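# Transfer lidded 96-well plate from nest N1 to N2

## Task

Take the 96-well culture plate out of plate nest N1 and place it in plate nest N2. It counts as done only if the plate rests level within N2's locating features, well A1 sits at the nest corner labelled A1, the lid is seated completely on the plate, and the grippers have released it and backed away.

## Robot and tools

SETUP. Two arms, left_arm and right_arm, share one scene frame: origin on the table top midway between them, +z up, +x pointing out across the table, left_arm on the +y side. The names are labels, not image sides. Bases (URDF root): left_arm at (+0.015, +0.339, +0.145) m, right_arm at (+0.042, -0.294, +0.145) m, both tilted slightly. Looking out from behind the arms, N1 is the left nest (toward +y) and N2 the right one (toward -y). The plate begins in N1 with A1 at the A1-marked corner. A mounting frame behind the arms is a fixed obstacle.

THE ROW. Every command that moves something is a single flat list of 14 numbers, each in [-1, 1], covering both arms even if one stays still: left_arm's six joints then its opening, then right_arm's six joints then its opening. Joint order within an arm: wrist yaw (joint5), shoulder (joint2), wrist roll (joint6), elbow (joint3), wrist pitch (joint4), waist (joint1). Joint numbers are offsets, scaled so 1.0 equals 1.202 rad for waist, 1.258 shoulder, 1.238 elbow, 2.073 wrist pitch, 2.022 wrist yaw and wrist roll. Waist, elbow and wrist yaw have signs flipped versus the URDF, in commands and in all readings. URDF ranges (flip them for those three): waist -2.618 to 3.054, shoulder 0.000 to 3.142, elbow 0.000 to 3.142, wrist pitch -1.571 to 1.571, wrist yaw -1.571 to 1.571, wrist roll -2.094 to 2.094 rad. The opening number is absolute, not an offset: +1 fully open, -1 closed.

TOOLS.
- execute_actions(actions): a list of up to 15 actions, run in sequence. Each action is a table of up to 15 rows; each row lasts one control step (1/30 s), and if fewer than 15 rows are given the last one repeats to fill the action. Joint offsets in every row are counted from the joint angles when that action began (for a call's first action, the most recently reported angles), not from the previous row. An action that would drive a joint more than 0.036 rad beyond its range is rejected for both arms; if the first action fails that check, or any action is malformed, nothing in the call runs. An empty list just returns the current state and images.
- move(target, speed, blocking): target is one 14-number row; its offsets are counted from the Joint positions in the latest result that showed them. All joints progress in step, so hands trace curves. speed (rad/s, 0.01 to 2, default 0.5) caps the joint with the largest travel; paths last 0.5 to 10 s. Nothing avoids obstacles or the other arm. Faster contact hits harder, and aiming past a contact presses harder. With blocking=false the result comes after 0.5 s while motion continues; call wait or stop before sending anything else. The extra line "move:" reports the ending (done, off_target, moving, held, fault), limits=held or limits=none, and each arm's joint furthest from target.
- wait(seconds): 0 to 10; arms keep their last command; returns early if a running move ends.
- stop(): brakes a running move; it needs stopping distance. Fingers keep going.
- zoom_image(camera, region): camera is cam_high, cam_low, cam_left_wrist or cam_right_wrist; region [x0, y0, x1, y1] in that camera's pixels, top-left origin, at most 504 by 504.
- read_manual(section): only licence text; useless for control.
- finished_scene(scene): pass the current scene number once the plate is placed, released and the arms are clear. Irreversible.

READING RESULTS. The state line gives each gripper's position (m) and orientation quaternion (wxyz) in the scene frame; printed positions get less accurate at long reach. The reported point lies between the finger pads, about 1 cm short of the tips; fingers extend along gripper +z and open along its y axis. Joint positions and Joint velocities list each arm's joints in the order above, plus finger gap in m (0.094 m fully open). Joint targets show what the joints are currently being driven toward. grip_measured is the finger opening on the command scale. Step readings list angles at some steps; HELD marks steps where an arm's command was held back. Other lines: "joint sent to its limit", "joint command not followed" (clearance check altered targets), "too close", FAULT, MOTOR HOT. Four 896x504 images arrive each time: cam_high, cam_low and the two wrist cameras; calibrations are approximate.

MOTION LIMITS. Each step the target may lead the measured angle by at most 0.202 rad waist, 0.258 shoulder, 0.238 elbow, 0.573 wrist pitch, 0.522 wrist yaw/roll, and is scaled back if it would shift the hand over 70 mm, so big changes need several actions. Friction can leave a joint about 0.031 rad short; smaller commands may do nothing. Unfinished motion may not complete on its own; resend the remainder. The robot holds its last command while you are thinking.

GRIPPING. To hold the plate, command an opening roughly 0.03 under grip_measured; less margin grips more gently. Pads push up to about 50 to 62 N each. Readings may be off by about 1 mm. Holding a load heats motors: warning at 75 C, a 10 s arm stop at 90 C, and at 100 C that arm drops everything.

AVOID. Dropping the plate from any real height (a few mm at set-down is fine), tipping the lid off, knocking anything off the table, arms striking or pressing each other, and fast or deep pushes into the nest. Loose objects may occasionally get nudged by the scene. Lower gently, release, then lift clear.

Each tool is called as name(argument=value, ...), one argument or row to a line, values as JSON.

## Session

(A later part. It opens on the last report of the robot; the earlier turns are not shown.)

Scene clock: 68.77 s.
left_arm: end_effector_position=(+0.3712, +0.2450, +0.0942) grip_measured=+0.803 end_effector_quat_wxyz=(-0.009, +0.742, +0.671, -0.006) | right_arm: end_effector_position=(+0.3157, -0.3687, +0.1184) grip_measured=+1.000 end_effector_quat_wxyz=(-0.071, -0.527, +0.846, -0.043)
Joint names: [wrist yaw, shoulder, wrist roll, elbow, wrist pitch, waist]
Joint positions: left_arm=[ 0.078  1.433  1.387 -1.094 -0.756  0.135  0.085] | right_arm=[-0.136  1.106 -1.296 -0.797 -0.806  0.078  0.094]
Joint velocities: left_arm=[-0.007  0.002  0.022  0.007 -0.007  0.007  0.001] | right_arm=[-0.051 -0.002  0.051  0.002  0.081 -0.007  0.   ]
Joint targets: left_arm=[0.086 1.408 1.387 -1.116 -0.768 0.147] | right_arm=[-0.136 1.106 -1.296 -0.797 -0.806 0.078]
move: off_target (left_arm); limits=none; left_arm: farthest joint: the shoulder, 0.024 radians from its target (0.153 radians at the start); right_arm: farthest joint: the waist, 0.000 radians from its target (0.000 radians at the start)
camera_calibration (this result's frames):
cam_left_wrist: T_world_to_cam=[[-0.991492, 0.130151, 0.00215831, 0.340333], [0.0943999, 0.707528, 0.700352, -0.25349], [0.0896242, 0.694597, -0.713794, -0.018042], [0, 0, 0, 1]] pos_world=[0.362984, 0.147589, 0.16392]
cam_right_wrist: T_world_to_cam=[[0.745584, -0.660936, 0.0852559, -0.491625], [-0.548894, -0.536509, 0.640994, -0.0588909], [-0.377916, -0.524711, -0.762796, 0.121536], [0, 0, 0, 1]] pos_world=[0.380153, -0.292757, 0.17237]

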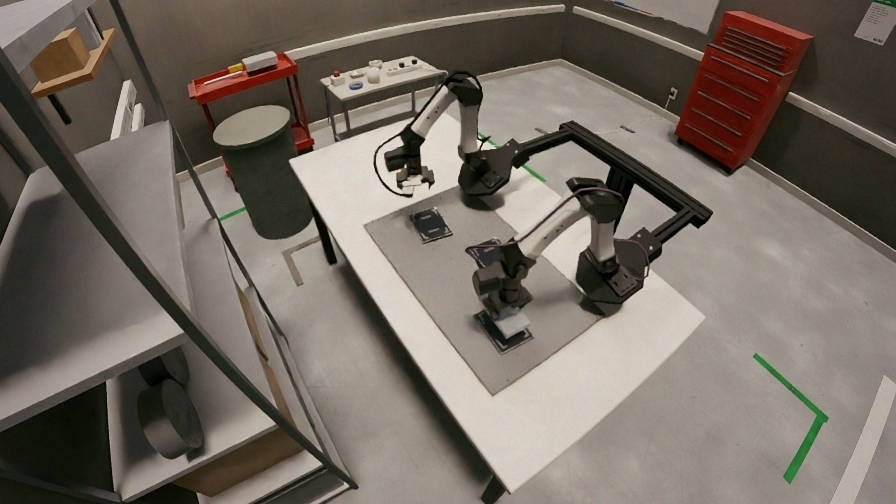

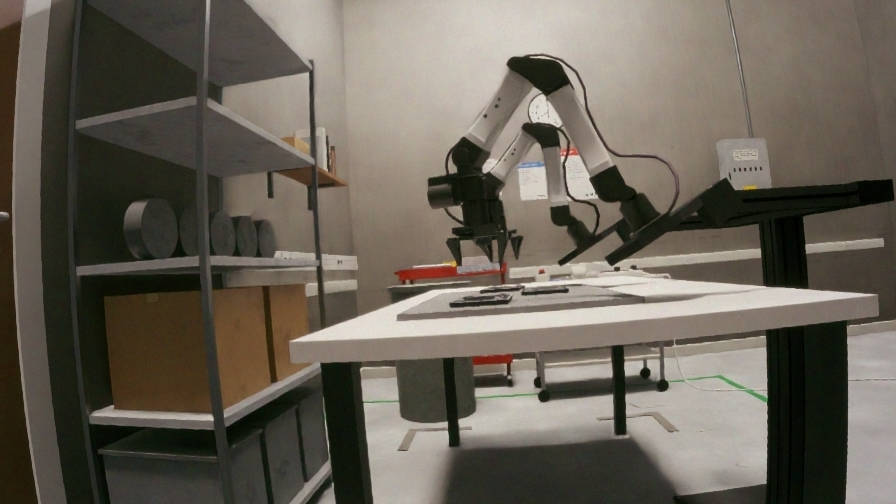

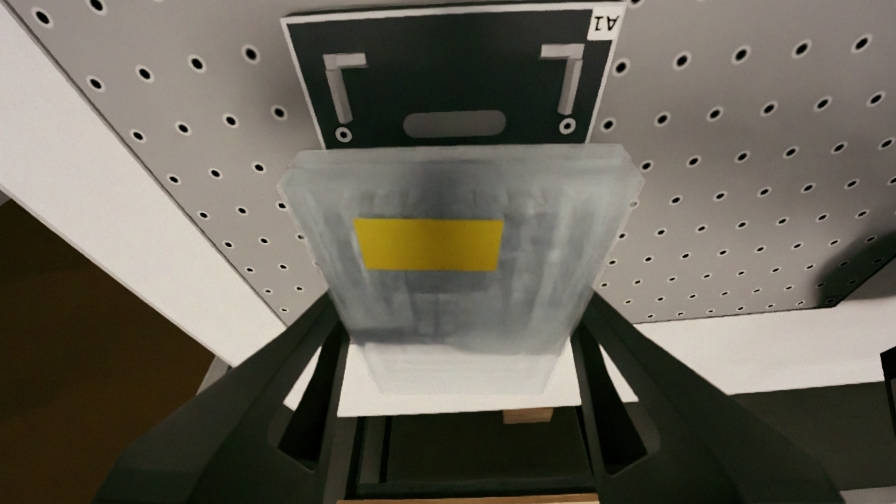

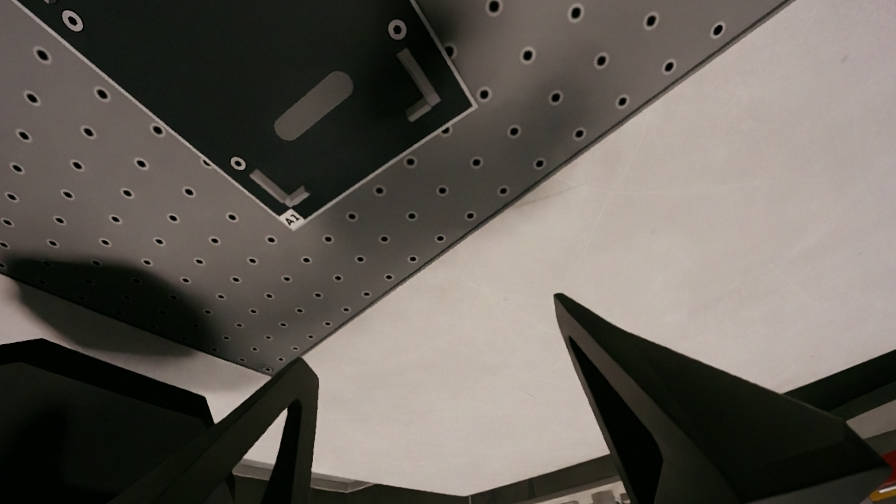

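move(
  target=[0.133,0.476,-0.274,-0.662,-0.155,0.501,0.765, 0,0,0,0,0,0,1],
  speed=0.35,
)

Scene clock: 74.47 s.
left_arm: end_effector_position=(+0.3819, +0.0007, +0.0977) grip_measured=+0.803 end_effector_quat_wxyz=(-0.004, +0.743, +0.670, -0.000) | right_arm: end_effector_position=(+0.3157, -0.3687, +0.1184) grip_measured=+1.000 end_effector_quat_wxyz=(-0.071, -0.527, +0.846, -0.043)
Joint names: [wrist yaw, shoulder, wrist roll, elbow, wrist pitch, waist]
Joint positions: left_arm=[ 0.338  2.026  0.839 -1.889 -1.064  0.731  0.085] | right_arm=[-0.136  1.106 -1.296 -0.797 -0.806  0.078  0.094]
Joint velocities: left_arm=[ 0.066 -0.012  0.007  0.012 -0.037  0.017 -0.001] | right_arm=[ 0.022  0.007  0.066  0.007 -0.081 -0.002  0.   ]
Joint targets: left_arm=[0.347 2.031 0.833 -1.914 -1.077 0.738] | right_arm=[-0.136 1.106 -1.296 -0.797 -0.806 0.078]
move: off_target (left_arm); limits=none; left_arm: farthest joint: the elbow, 0.024 radians from its target (0.819 radians at the start); right_arm: farthest joint: the waist, 0.000 radians from its target (0.000 radians at the start)
camera_calibration (this result's frames):
cam_left_wrist: T_world_to_cam=[[-0.991011, 0.133257, -0.011851, 0.383873], [0.0865628, 0.706244, 0.702657, -0.081338], [0.102003, 0.695314, -0.71143, 0.14814], [0, 0, 0, 1]] pos_world=[0.372352, -0.0967132, 0.167093]
cam_right_wrist: T_world_to_cam=[[0.745584, -0.660936, 0.0852559, -0.491625], [-0.548894, -0.536509, 0.640994, -0.0588909], [-0.377916, -0.524711, -0.762796, 0.121536], [0, 0, 0, 1]] pos_world=[0.380153, -0.292757, 0.17237]

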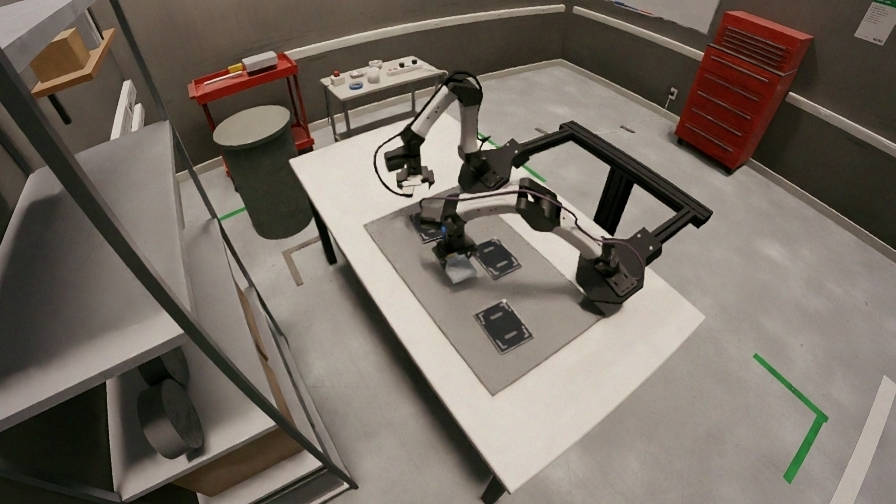

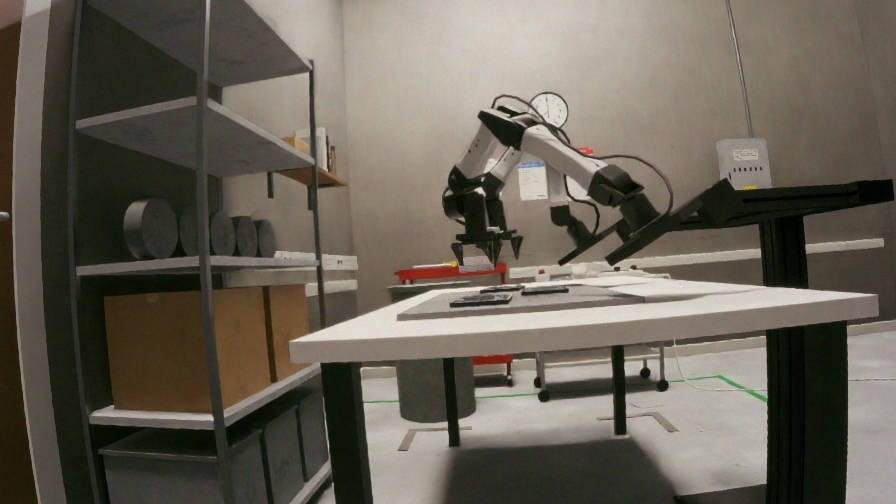

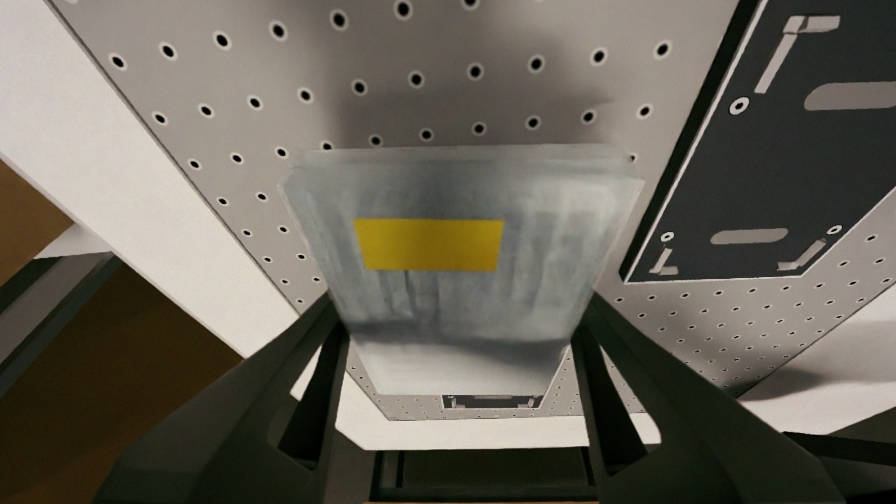

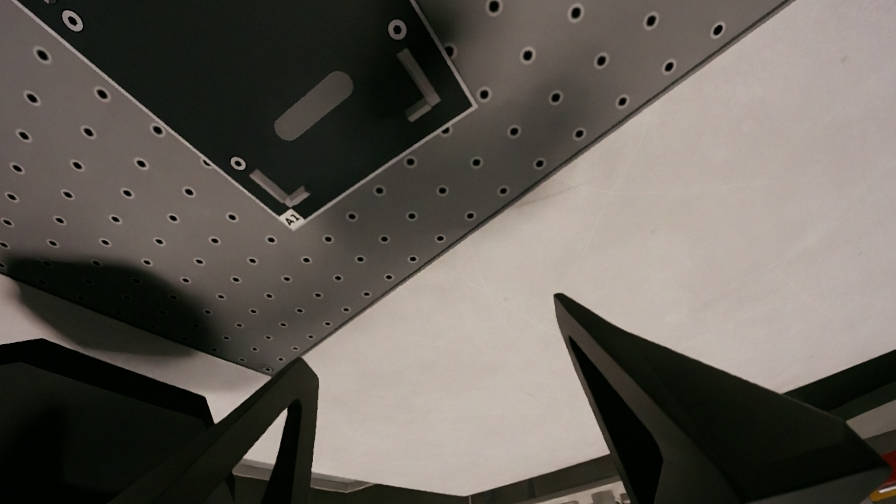

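move(
  target=[-0.014,0.085,0.029,0.076,0.104,-0.05,0.765, 0,0,0,0,0,0,1],
  speed=0.12,
)

Scene clock: 79.80 s.
left_arm: end_effector_position=(+0.3833, -0.0002, +0.0300) grip_measured=+0.803 end_effector_quat_wxyz=(-0.003, +0.743, +0.669, -0.002) | right_arm: end_effector_position=(+0.3157, -0.3687, +0.1184) grip_measured=+1.000 end_effector_quat_wxyz=(-0.071, -0.527, +0.846, -0.043)
Joint names: [wrist yaw, shoulder, wrist roll, elbow, wrist pitch, waist]
Joint positions: left_arm=[ 0.316  2.128  0.892 -1.808 -0.862  0.677  0.085] | right_arm=[-0.136  1.106 -1.296 -0.797 -0.806  0.078  0.094]
Joint velocities: left_arm=[ 0.095  0.007 -0.037  0.007 -0.007  0.002 -0.   ] | right_arm=[-0.066 -0.002 -0.007  0.002 -0.022 -0.017  0.   ]
Joint targets: left_arm=[0.310 2.133 0.898 -1.795 -0.848 0.671] | right_arm=[-0.136 1.106 -1.296 -0.797 -0.806 0.078]
move: done; limits=none; left_arm: farthest joint: the elbow, 0.013 radians from its target (0.094 radians at the start); right_arm: farthest joint: the waist, 0.000 radians from its target (0.000 radians at the start)
camera_calibration (this result's frames):
cam_left_wrist: T_world_to_cam=[[-0.990981, 0.133501, -0.0115991, 0.384638], [0.0872914, 0.708784, 0.700004, -0.0334479], [0.101673, 0.692678, -0.714045, 0.100647], [0, 0, 0, 1]] pos_world=[0.373855, -0.0973581, 0.0997414]
cam_right_wrist: T_world_to_cam=[[0.745584, -0.660936, 0.0852559, -0.491625], [-0.548894, -0.536509, 0.640994, -0.0588909], [-0.377916, -0.524711, -0.762796, 0.121536], [0, 0, 0, 1]] pos_world=[0.380153, -0.292757, 0.17237]

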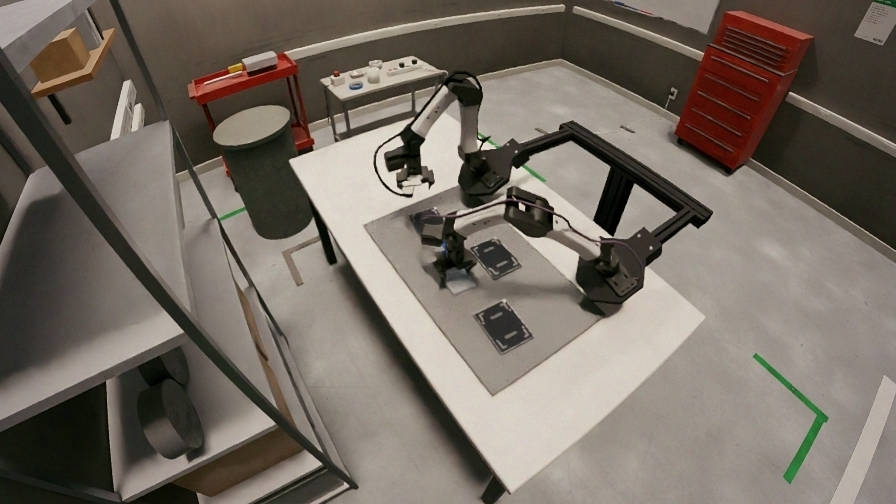

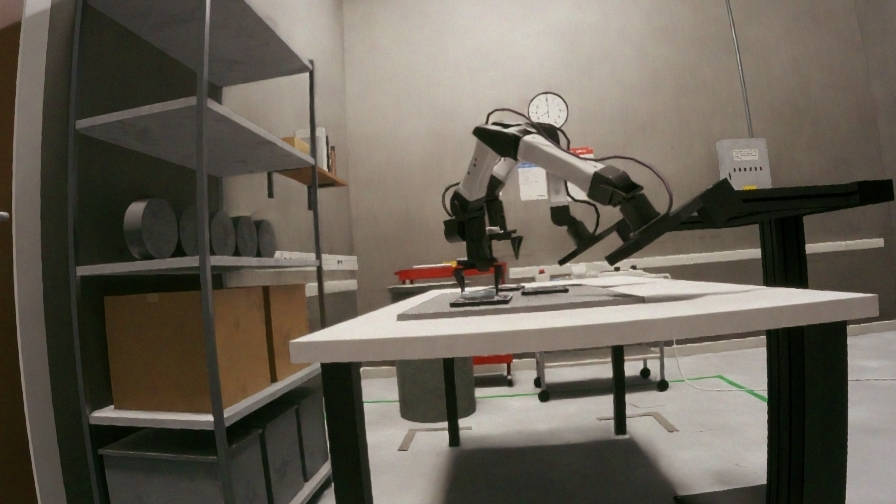

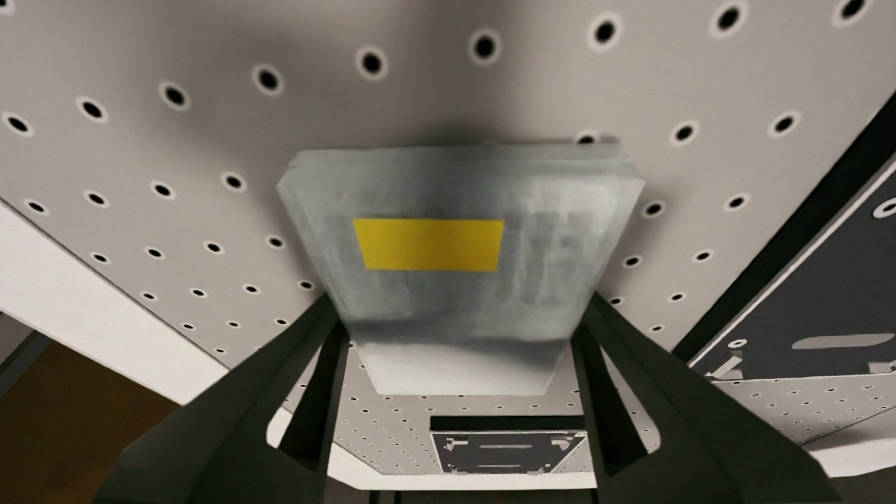

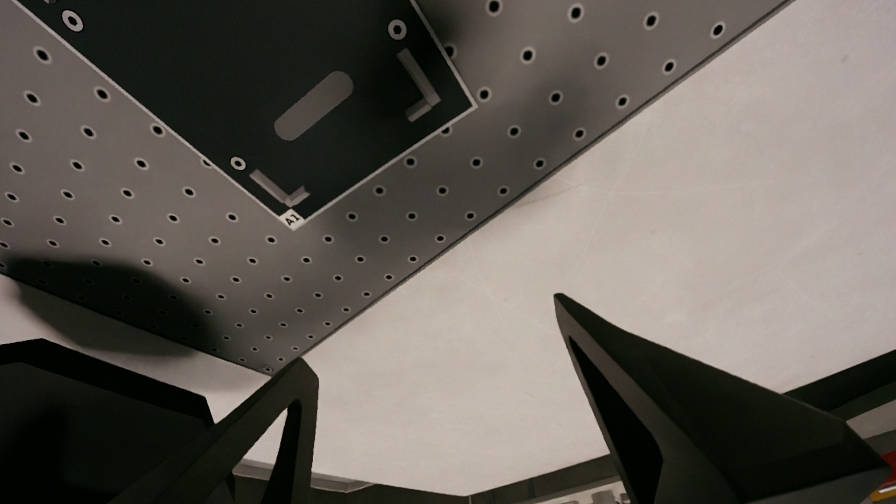

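move(
  target=[0,0.013,0,0.01,0.012,0,0.765, 0,0,0,0,0,0,1],
  speed=0.03,
)

Scene clock: 84.63 s.
left_arm: end_effector_position=(+0.3853, -0.0021, +0.0300) grip_measured=+0.803 end_effector_quat_wxyz=(+0.002, +0.742, +0.671, -0.001) | right_arm: end_effector_position=(+0.3157, -0.3687, +0.1184) grip_measured=+1.000 end_effector_quat_wxyz=(-0.071, -0.527, +0.846, -0.043)
Joint names: [wrist yaw, shoulder, wrist roll, elbow, wrist pitch, waist]
Joint positions: left_arm=[ 0.316  2.128  0.892 -1.808 -0.85   0.677  0.085] | right_arm=[-0.136  1.106 -1.296 -0.797 -0.806  0.078  0.094]
Joint velocities: left_arm=[ 0.037 -0.002 -0.037 -0.007 -0.051  0.012  0.   ] | right_arm=[ 0.066 -0.007  0.007  0.007 -0.007  0.012  0.   ]
Joint targets: left_arm=[0.316 2.144 0.892 -1.796 -0.837 0.677] | right_arm=[-0.136 1.106 -1.296 -0.797 -0.806 0.078]
move: done; limits=none; left_arm: farthest joint: the shoulder, 0.017 radians from its target (0.017 radians at the start); right_arm: farthest joint: the waist, 0.000 radians from its target (0.000 radians at the start)
camera_calibration (this result's frames):
cam_left_wrist: T_world_to_cam=[[-0.991329, 0.129829, -0.0202641, 0.387192], [0.0793518, 0.714415, 0.695208, -0.0290447], [0.104735, 0.687572, -0.718523, 0.100716], [0, 0, 0, 1]] pos_world=[0.375591, -0.0987682, 0.100405]
cam_right_wrist: T_world_to_cam=[[0.745584, -0.660936, 0.0852559, -0.491625], [-0.548894, -0.536509, 0.640994, -0.0588909], [-0.377916, -0.524711, -0.762796, 0.121536], [0, 0, 0, 1]] pos_world=[0.380153, -0.292757, 0.17237]

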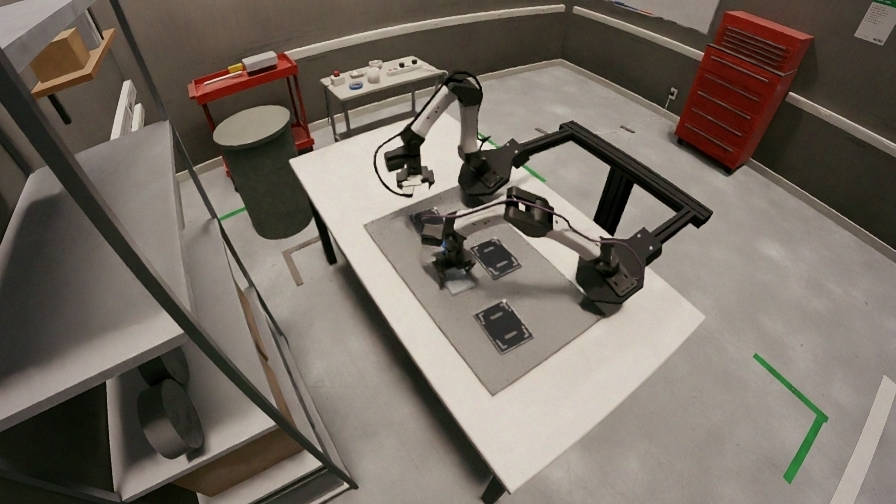

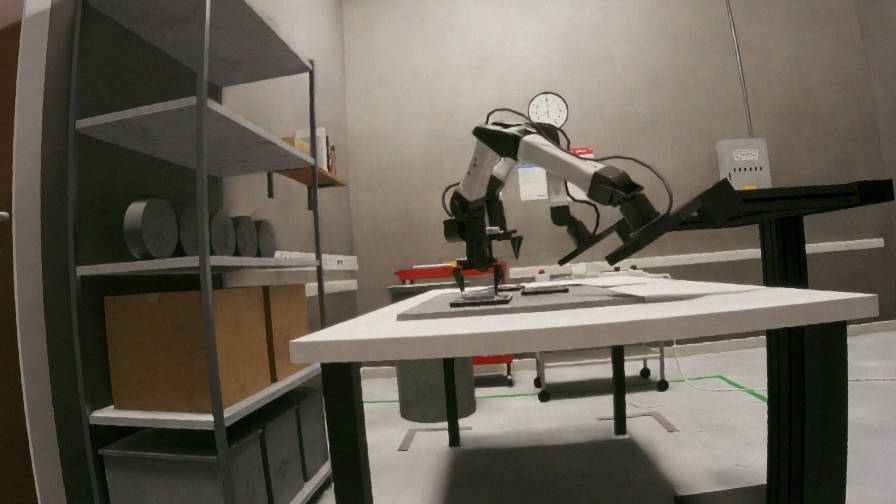

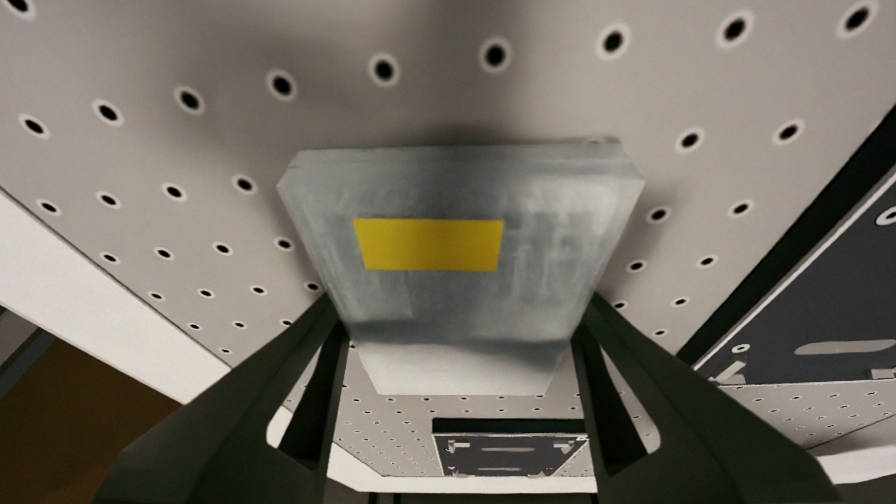

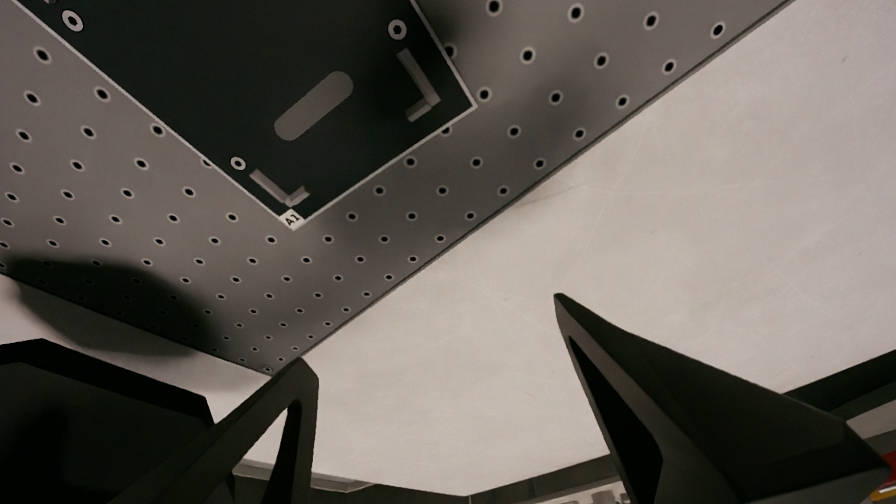

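execute_actions(
  actions=[
    [[0,0.01,0,0,0,0,0.83, 0,0,0,0,0,0,1]],
    [[0,0,0,0,0,0,1, 0,0,0,0,0,0,1]],
    [[0,0,0,0,0,0,1, 0,0,0,0,0,0,1]],
  ],
)

move(
  target=[0.014,-0.09,-0.03,-0.075,-0.11,0.05,1, 0,0,0,0,0,0,1],
  speed=0.2,
)

Scene clock: 88.87 s.
left_arm: end_effector_position=(+0.3853, -0.0021, +0.0300) grip_measured=+1.000 end_effector_quat_wxyz=(+0.002, +0.742, +0.671, -0.001) | right_arm: end_effector_position=(+0.3157, -0.3687, +0.1184) grip_measured=+1.000 end_effector_quat_wxyz=(-0.071, -0.527, +0.846, -0.043)
Joint names: [wrist yaw, shoulder, wrist roll, elbow, wrist pitch, waist]
Joint positions: left_arm=[ 0.316  2.128  0.892 -1.808 -0.85   0.677  0.094] | right_arm=[-0.136  1.106 -1.296 -0.797 -0.806  0.078  0.094]
Joint velocities: left_arm=[ 0.037 -0.007  0.007 -0.002  0.007 -0.002  0.   ] | right_arm=[-0.022  0.002 -0.051  0.017 -0.051  0.007  0.   ]
Joint targets: left_arm=[0.316 2.128 0.892 -1.808 -0.850 0.677] | right_arm=[-0.136 1.106 -1.296 -0.797 -0.806 0.078]
Step readings (joint positions; steps 1 to 15: 1st action; 16 to 30: 2nd action; 31 to 45: 3rd action):
0: left_arm=[0.316 2.128 0.892 -1.808 -0.850 0.677] | right_arm=[-0.136 1.106 -1.296 -0.797 -0.806 0.078]
1: left_arm=[0.316 2.128 0.892 -1.808 -0.850 0.677] | right_arm=[-0.136 1.106 -1.296 -0.797 -0.806 0.078]
2: left_arm=[0.316 2.128 0.892 -1.808 -0.850 0.677] | right_arm=[-0.136 1.106 -1.296 -0.797 -0.806 0.078]
4: left_arm=[0.316 2.128 0.892 -1.808 -0.850 0.677] | right_arm=[-0.136 1.106 -1.296 -0.797 -0.806 0.078]
8: left_arm=[0.316 2.128 0.892 -1.808 -0.850 0.677] | right_arm=[-0.136 1.106 -1.296 -0.797 -0.806 0.078]
15: left_arm=[0.316 2.128 0.892 -1.808 -0.850 0.677] | right_arm=[-0.136 1.106 -1.296 -0.797 -0.806 0.078]
16: left_arm=[0.316 2.128 0.892 -1.808 -0.850 0.677] | right_arm=[-0.136 1.106 -1.296 -0.797 -0.806 0.078]
17: left_arm=[0.316 2.128 0.892 -1.808 -0.850 0.677] | right_arm=[-0.136 1.106 -1.296 -0.797 -0.806 0.078]
19: left_arm=[0.316 2.128 0.892 -1.808 -0.850 0.677] | right_arm=[-0.136 1.106 -1.296 -0.797 -0.806 0.078]
23: left_arm=[0.316 2.128 0.892 -1.808 -0.850 0.677] | right_arm=[-0.136 1.106 -1.296 -0.797 -0.806 0.078]
30: left_arm=[0.316 2.128 0.892 -1.808 -0.850 0.677] | right_arm=[-0.136 1.106 -1.296 -0.797 -0.806 0.078]
31: left_arm=[0.316 2.128 0.892 -1.808 -0.850 0.677] | right_arm=[-0.136 1.106 -1.296 -0.797 -0.806 0.078]
32: left_arm=[0.316 2.128 0.892 -1.808 -0.850 0.677] | right_arm=[-0.136 1.106 -1.296 -0.797 -0.806 0.078]
34: left_arm=[0.316 2.128 0.892 -1.808 -0.850 0.677] | right_arm=[-0.136 1.106 -1.296 -0.797 -0.806 0.078]
38: left_arm=[0.316 2.128 0.892 -1.808 -0.850 0.677] | right_arm=[-0.136 1.106 -1.296 -0.797 -0.806 0.078]
45: Joint positions above
camera_calibration (this result's frames):
cam_left_wrist: T_world_to_cam=[[-0.99134, 0.129705, -0.0205525, 0.387277], [0.0790875, 0.714602, 0.695046, -0.0288975], [0.104838, 0.687401, -0.718671, 0.100718], [0, 0, 0, 1]] pos_world=[0.375649, -0.098815, 0.100427]
cam_right_wrist: T_world_to_cam=[[0.745584, -0.660936, 0.0852559, -0.491625], [-0.548894, -0.536509, 0.640994, -0.0588909], [-0.377916, -0.524711, -0.762796, 0.121536], [0, 0, 0, 1]] pos_world=[0.380153, -0.292757, 0.17237]

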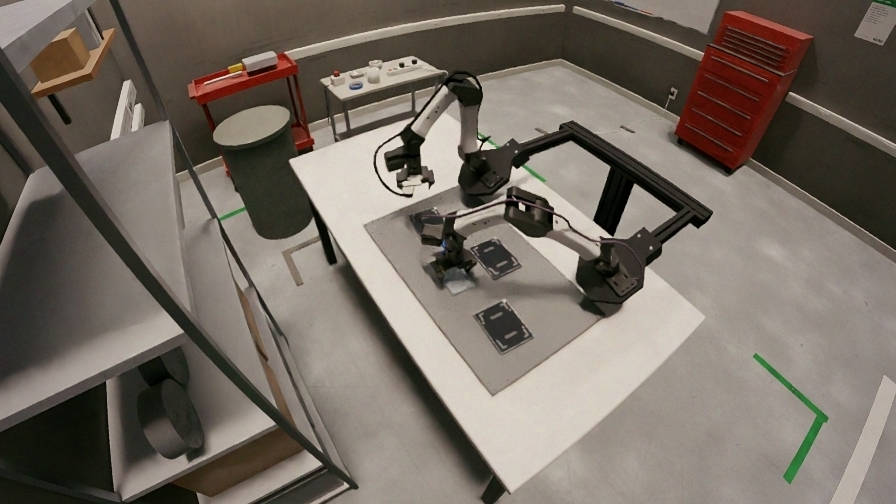

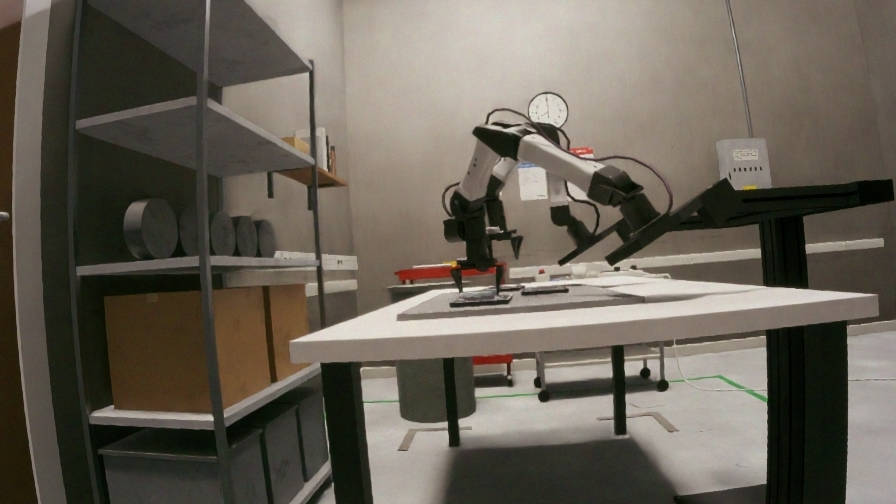

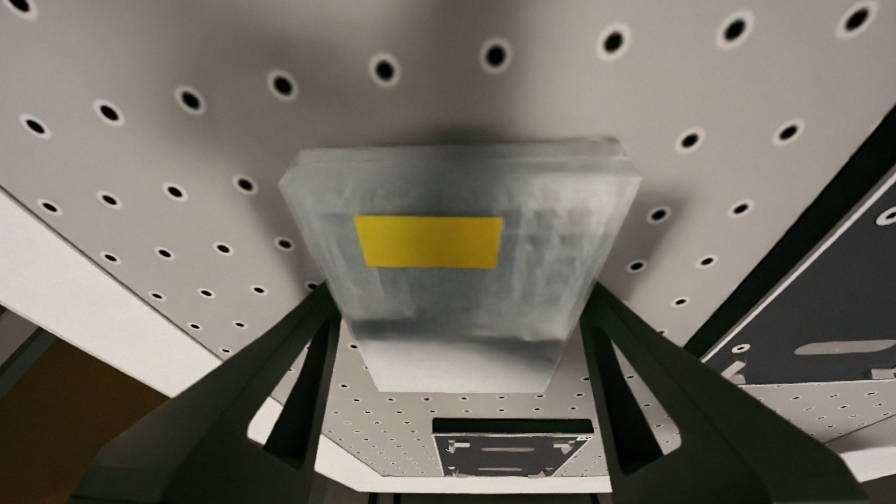

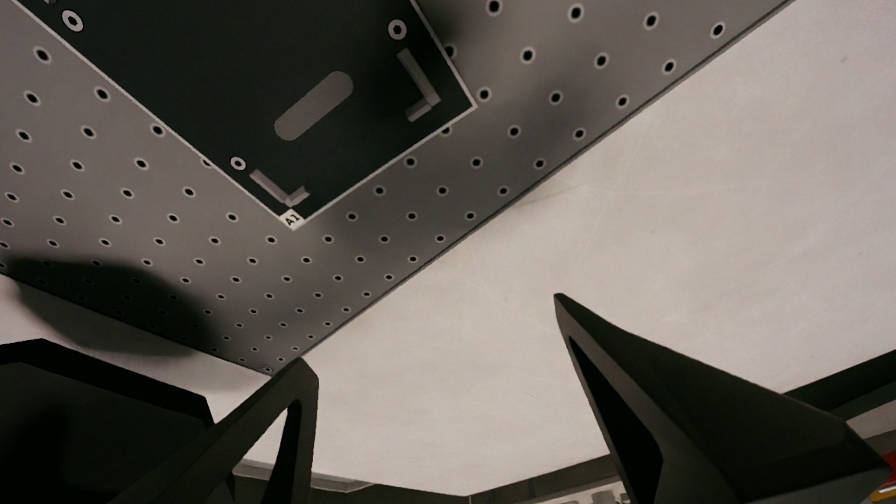

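Scene clock: 90.63 s.
left_arm: end_effector_position=(+0.3787, +0.0038, +0.0909) grip_measured=+1.000 end_effector_quat_wxyz=(-0.015, +0.743, +0.669, -0.000) | right_arm: end_effector_position=(+0.3157, -0.3687, +0.1184) grip_measured=+1.000 end_effector_quat_wxyz=(-0.071, -0.527, +0.846, -0.043)
Joint names: [wrist yaw, shoulder, wrist roll, elbow, wrist pitch, waist]
Joint positions: left_arm=[ 0.336  2.037  0.837 -1.882 -1.065  0.726  0.094] | right_arm=[-0.136  1.106 -1.296 -0.797 -0.806  0.078  0.094]
Joint velocities: left_arm=[-0.022 -0.017 -0.037 -0.002 -0.051  0.022  0.   ] | right_arm=[-0.051 -0.007 -0.007  0.002 -0.022 -0.002  0.   ]
Joint targets: left_arm=[0.344 2.015 0.832 -1.901 -1.078 0.737] | right_arm=[-0.136 1.106 -1.296 -0.797 -0.806 0.078]
move: off_target (left_arm); limits=none; left_arm: farthest joint: the shoulder, 0.022 radians from its target (0.113 radians at the start); right_arm: farthest joint: the waist, 0.000 radians from its target (0.000 radians at the start)
camera_calibration (this result's frames):
cam_left_wrist: T_world_to_cam=[[-0.991029, 0.13359, 0.00395751, 0.378823], [0.0966413, 0.695844, 0.711661, -0.0830605], [0.092317, 0.705659, -0.702512, 0.144368], [0, 0, 0, 1]] pos_world=[0.370124, -0.0946843, 0.159032]
cam_right_wrist: T_world_to_cam=[[0.745584, -0.660936, 0.0852559, -0.491625], [-0.548894, -0.536509, 0.640994, -0.0588909], [-0.377916, -0.524711, -0.762796, 0.121536], [0, 0, 0, 1]] pos_world=[0.380153, -0.292757, 0.17237]

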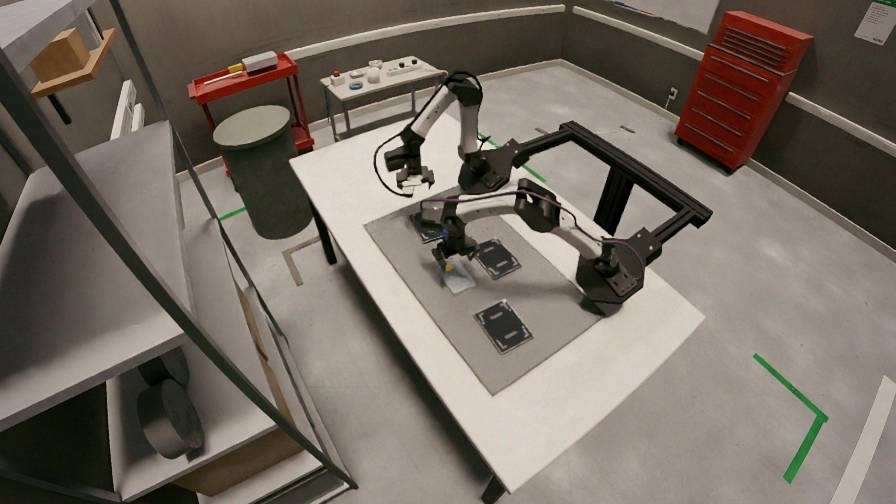

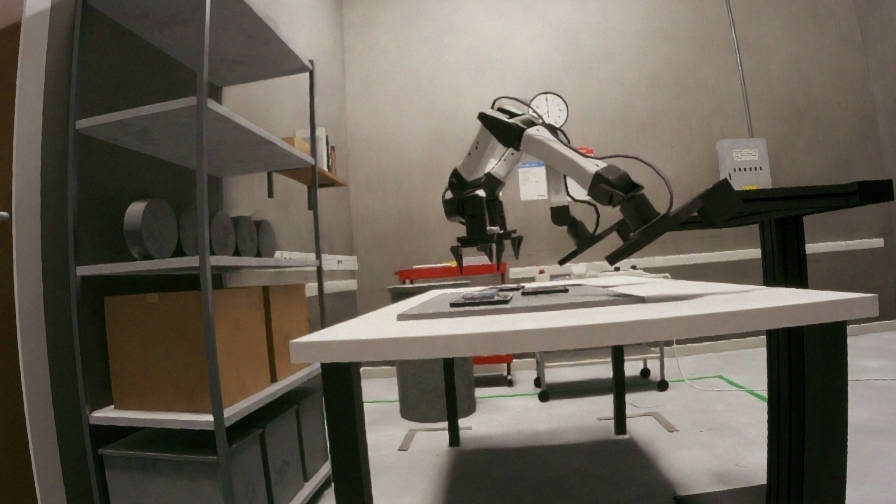

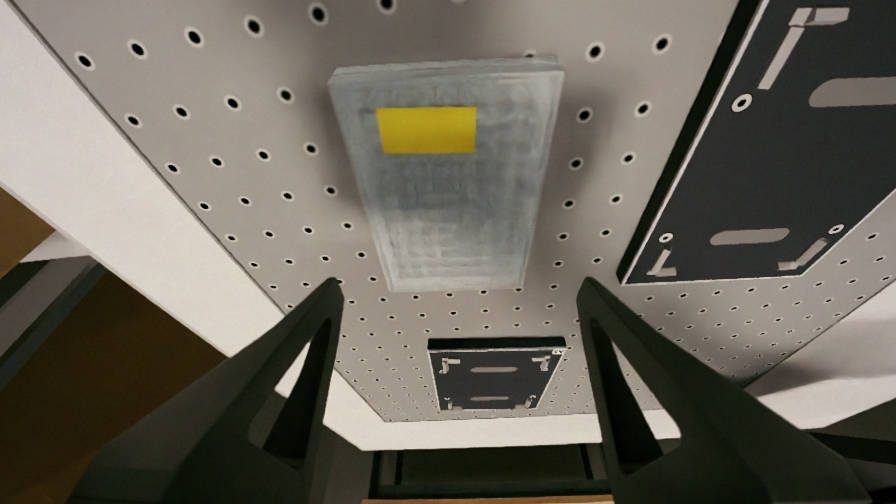

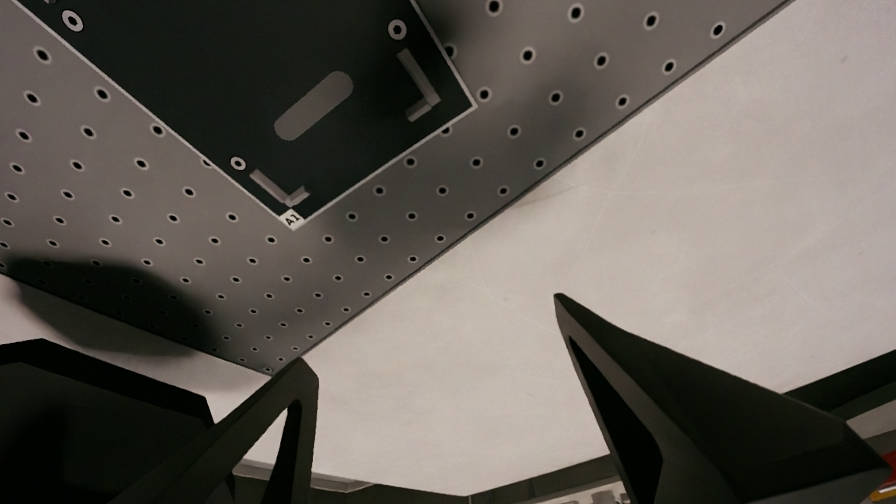

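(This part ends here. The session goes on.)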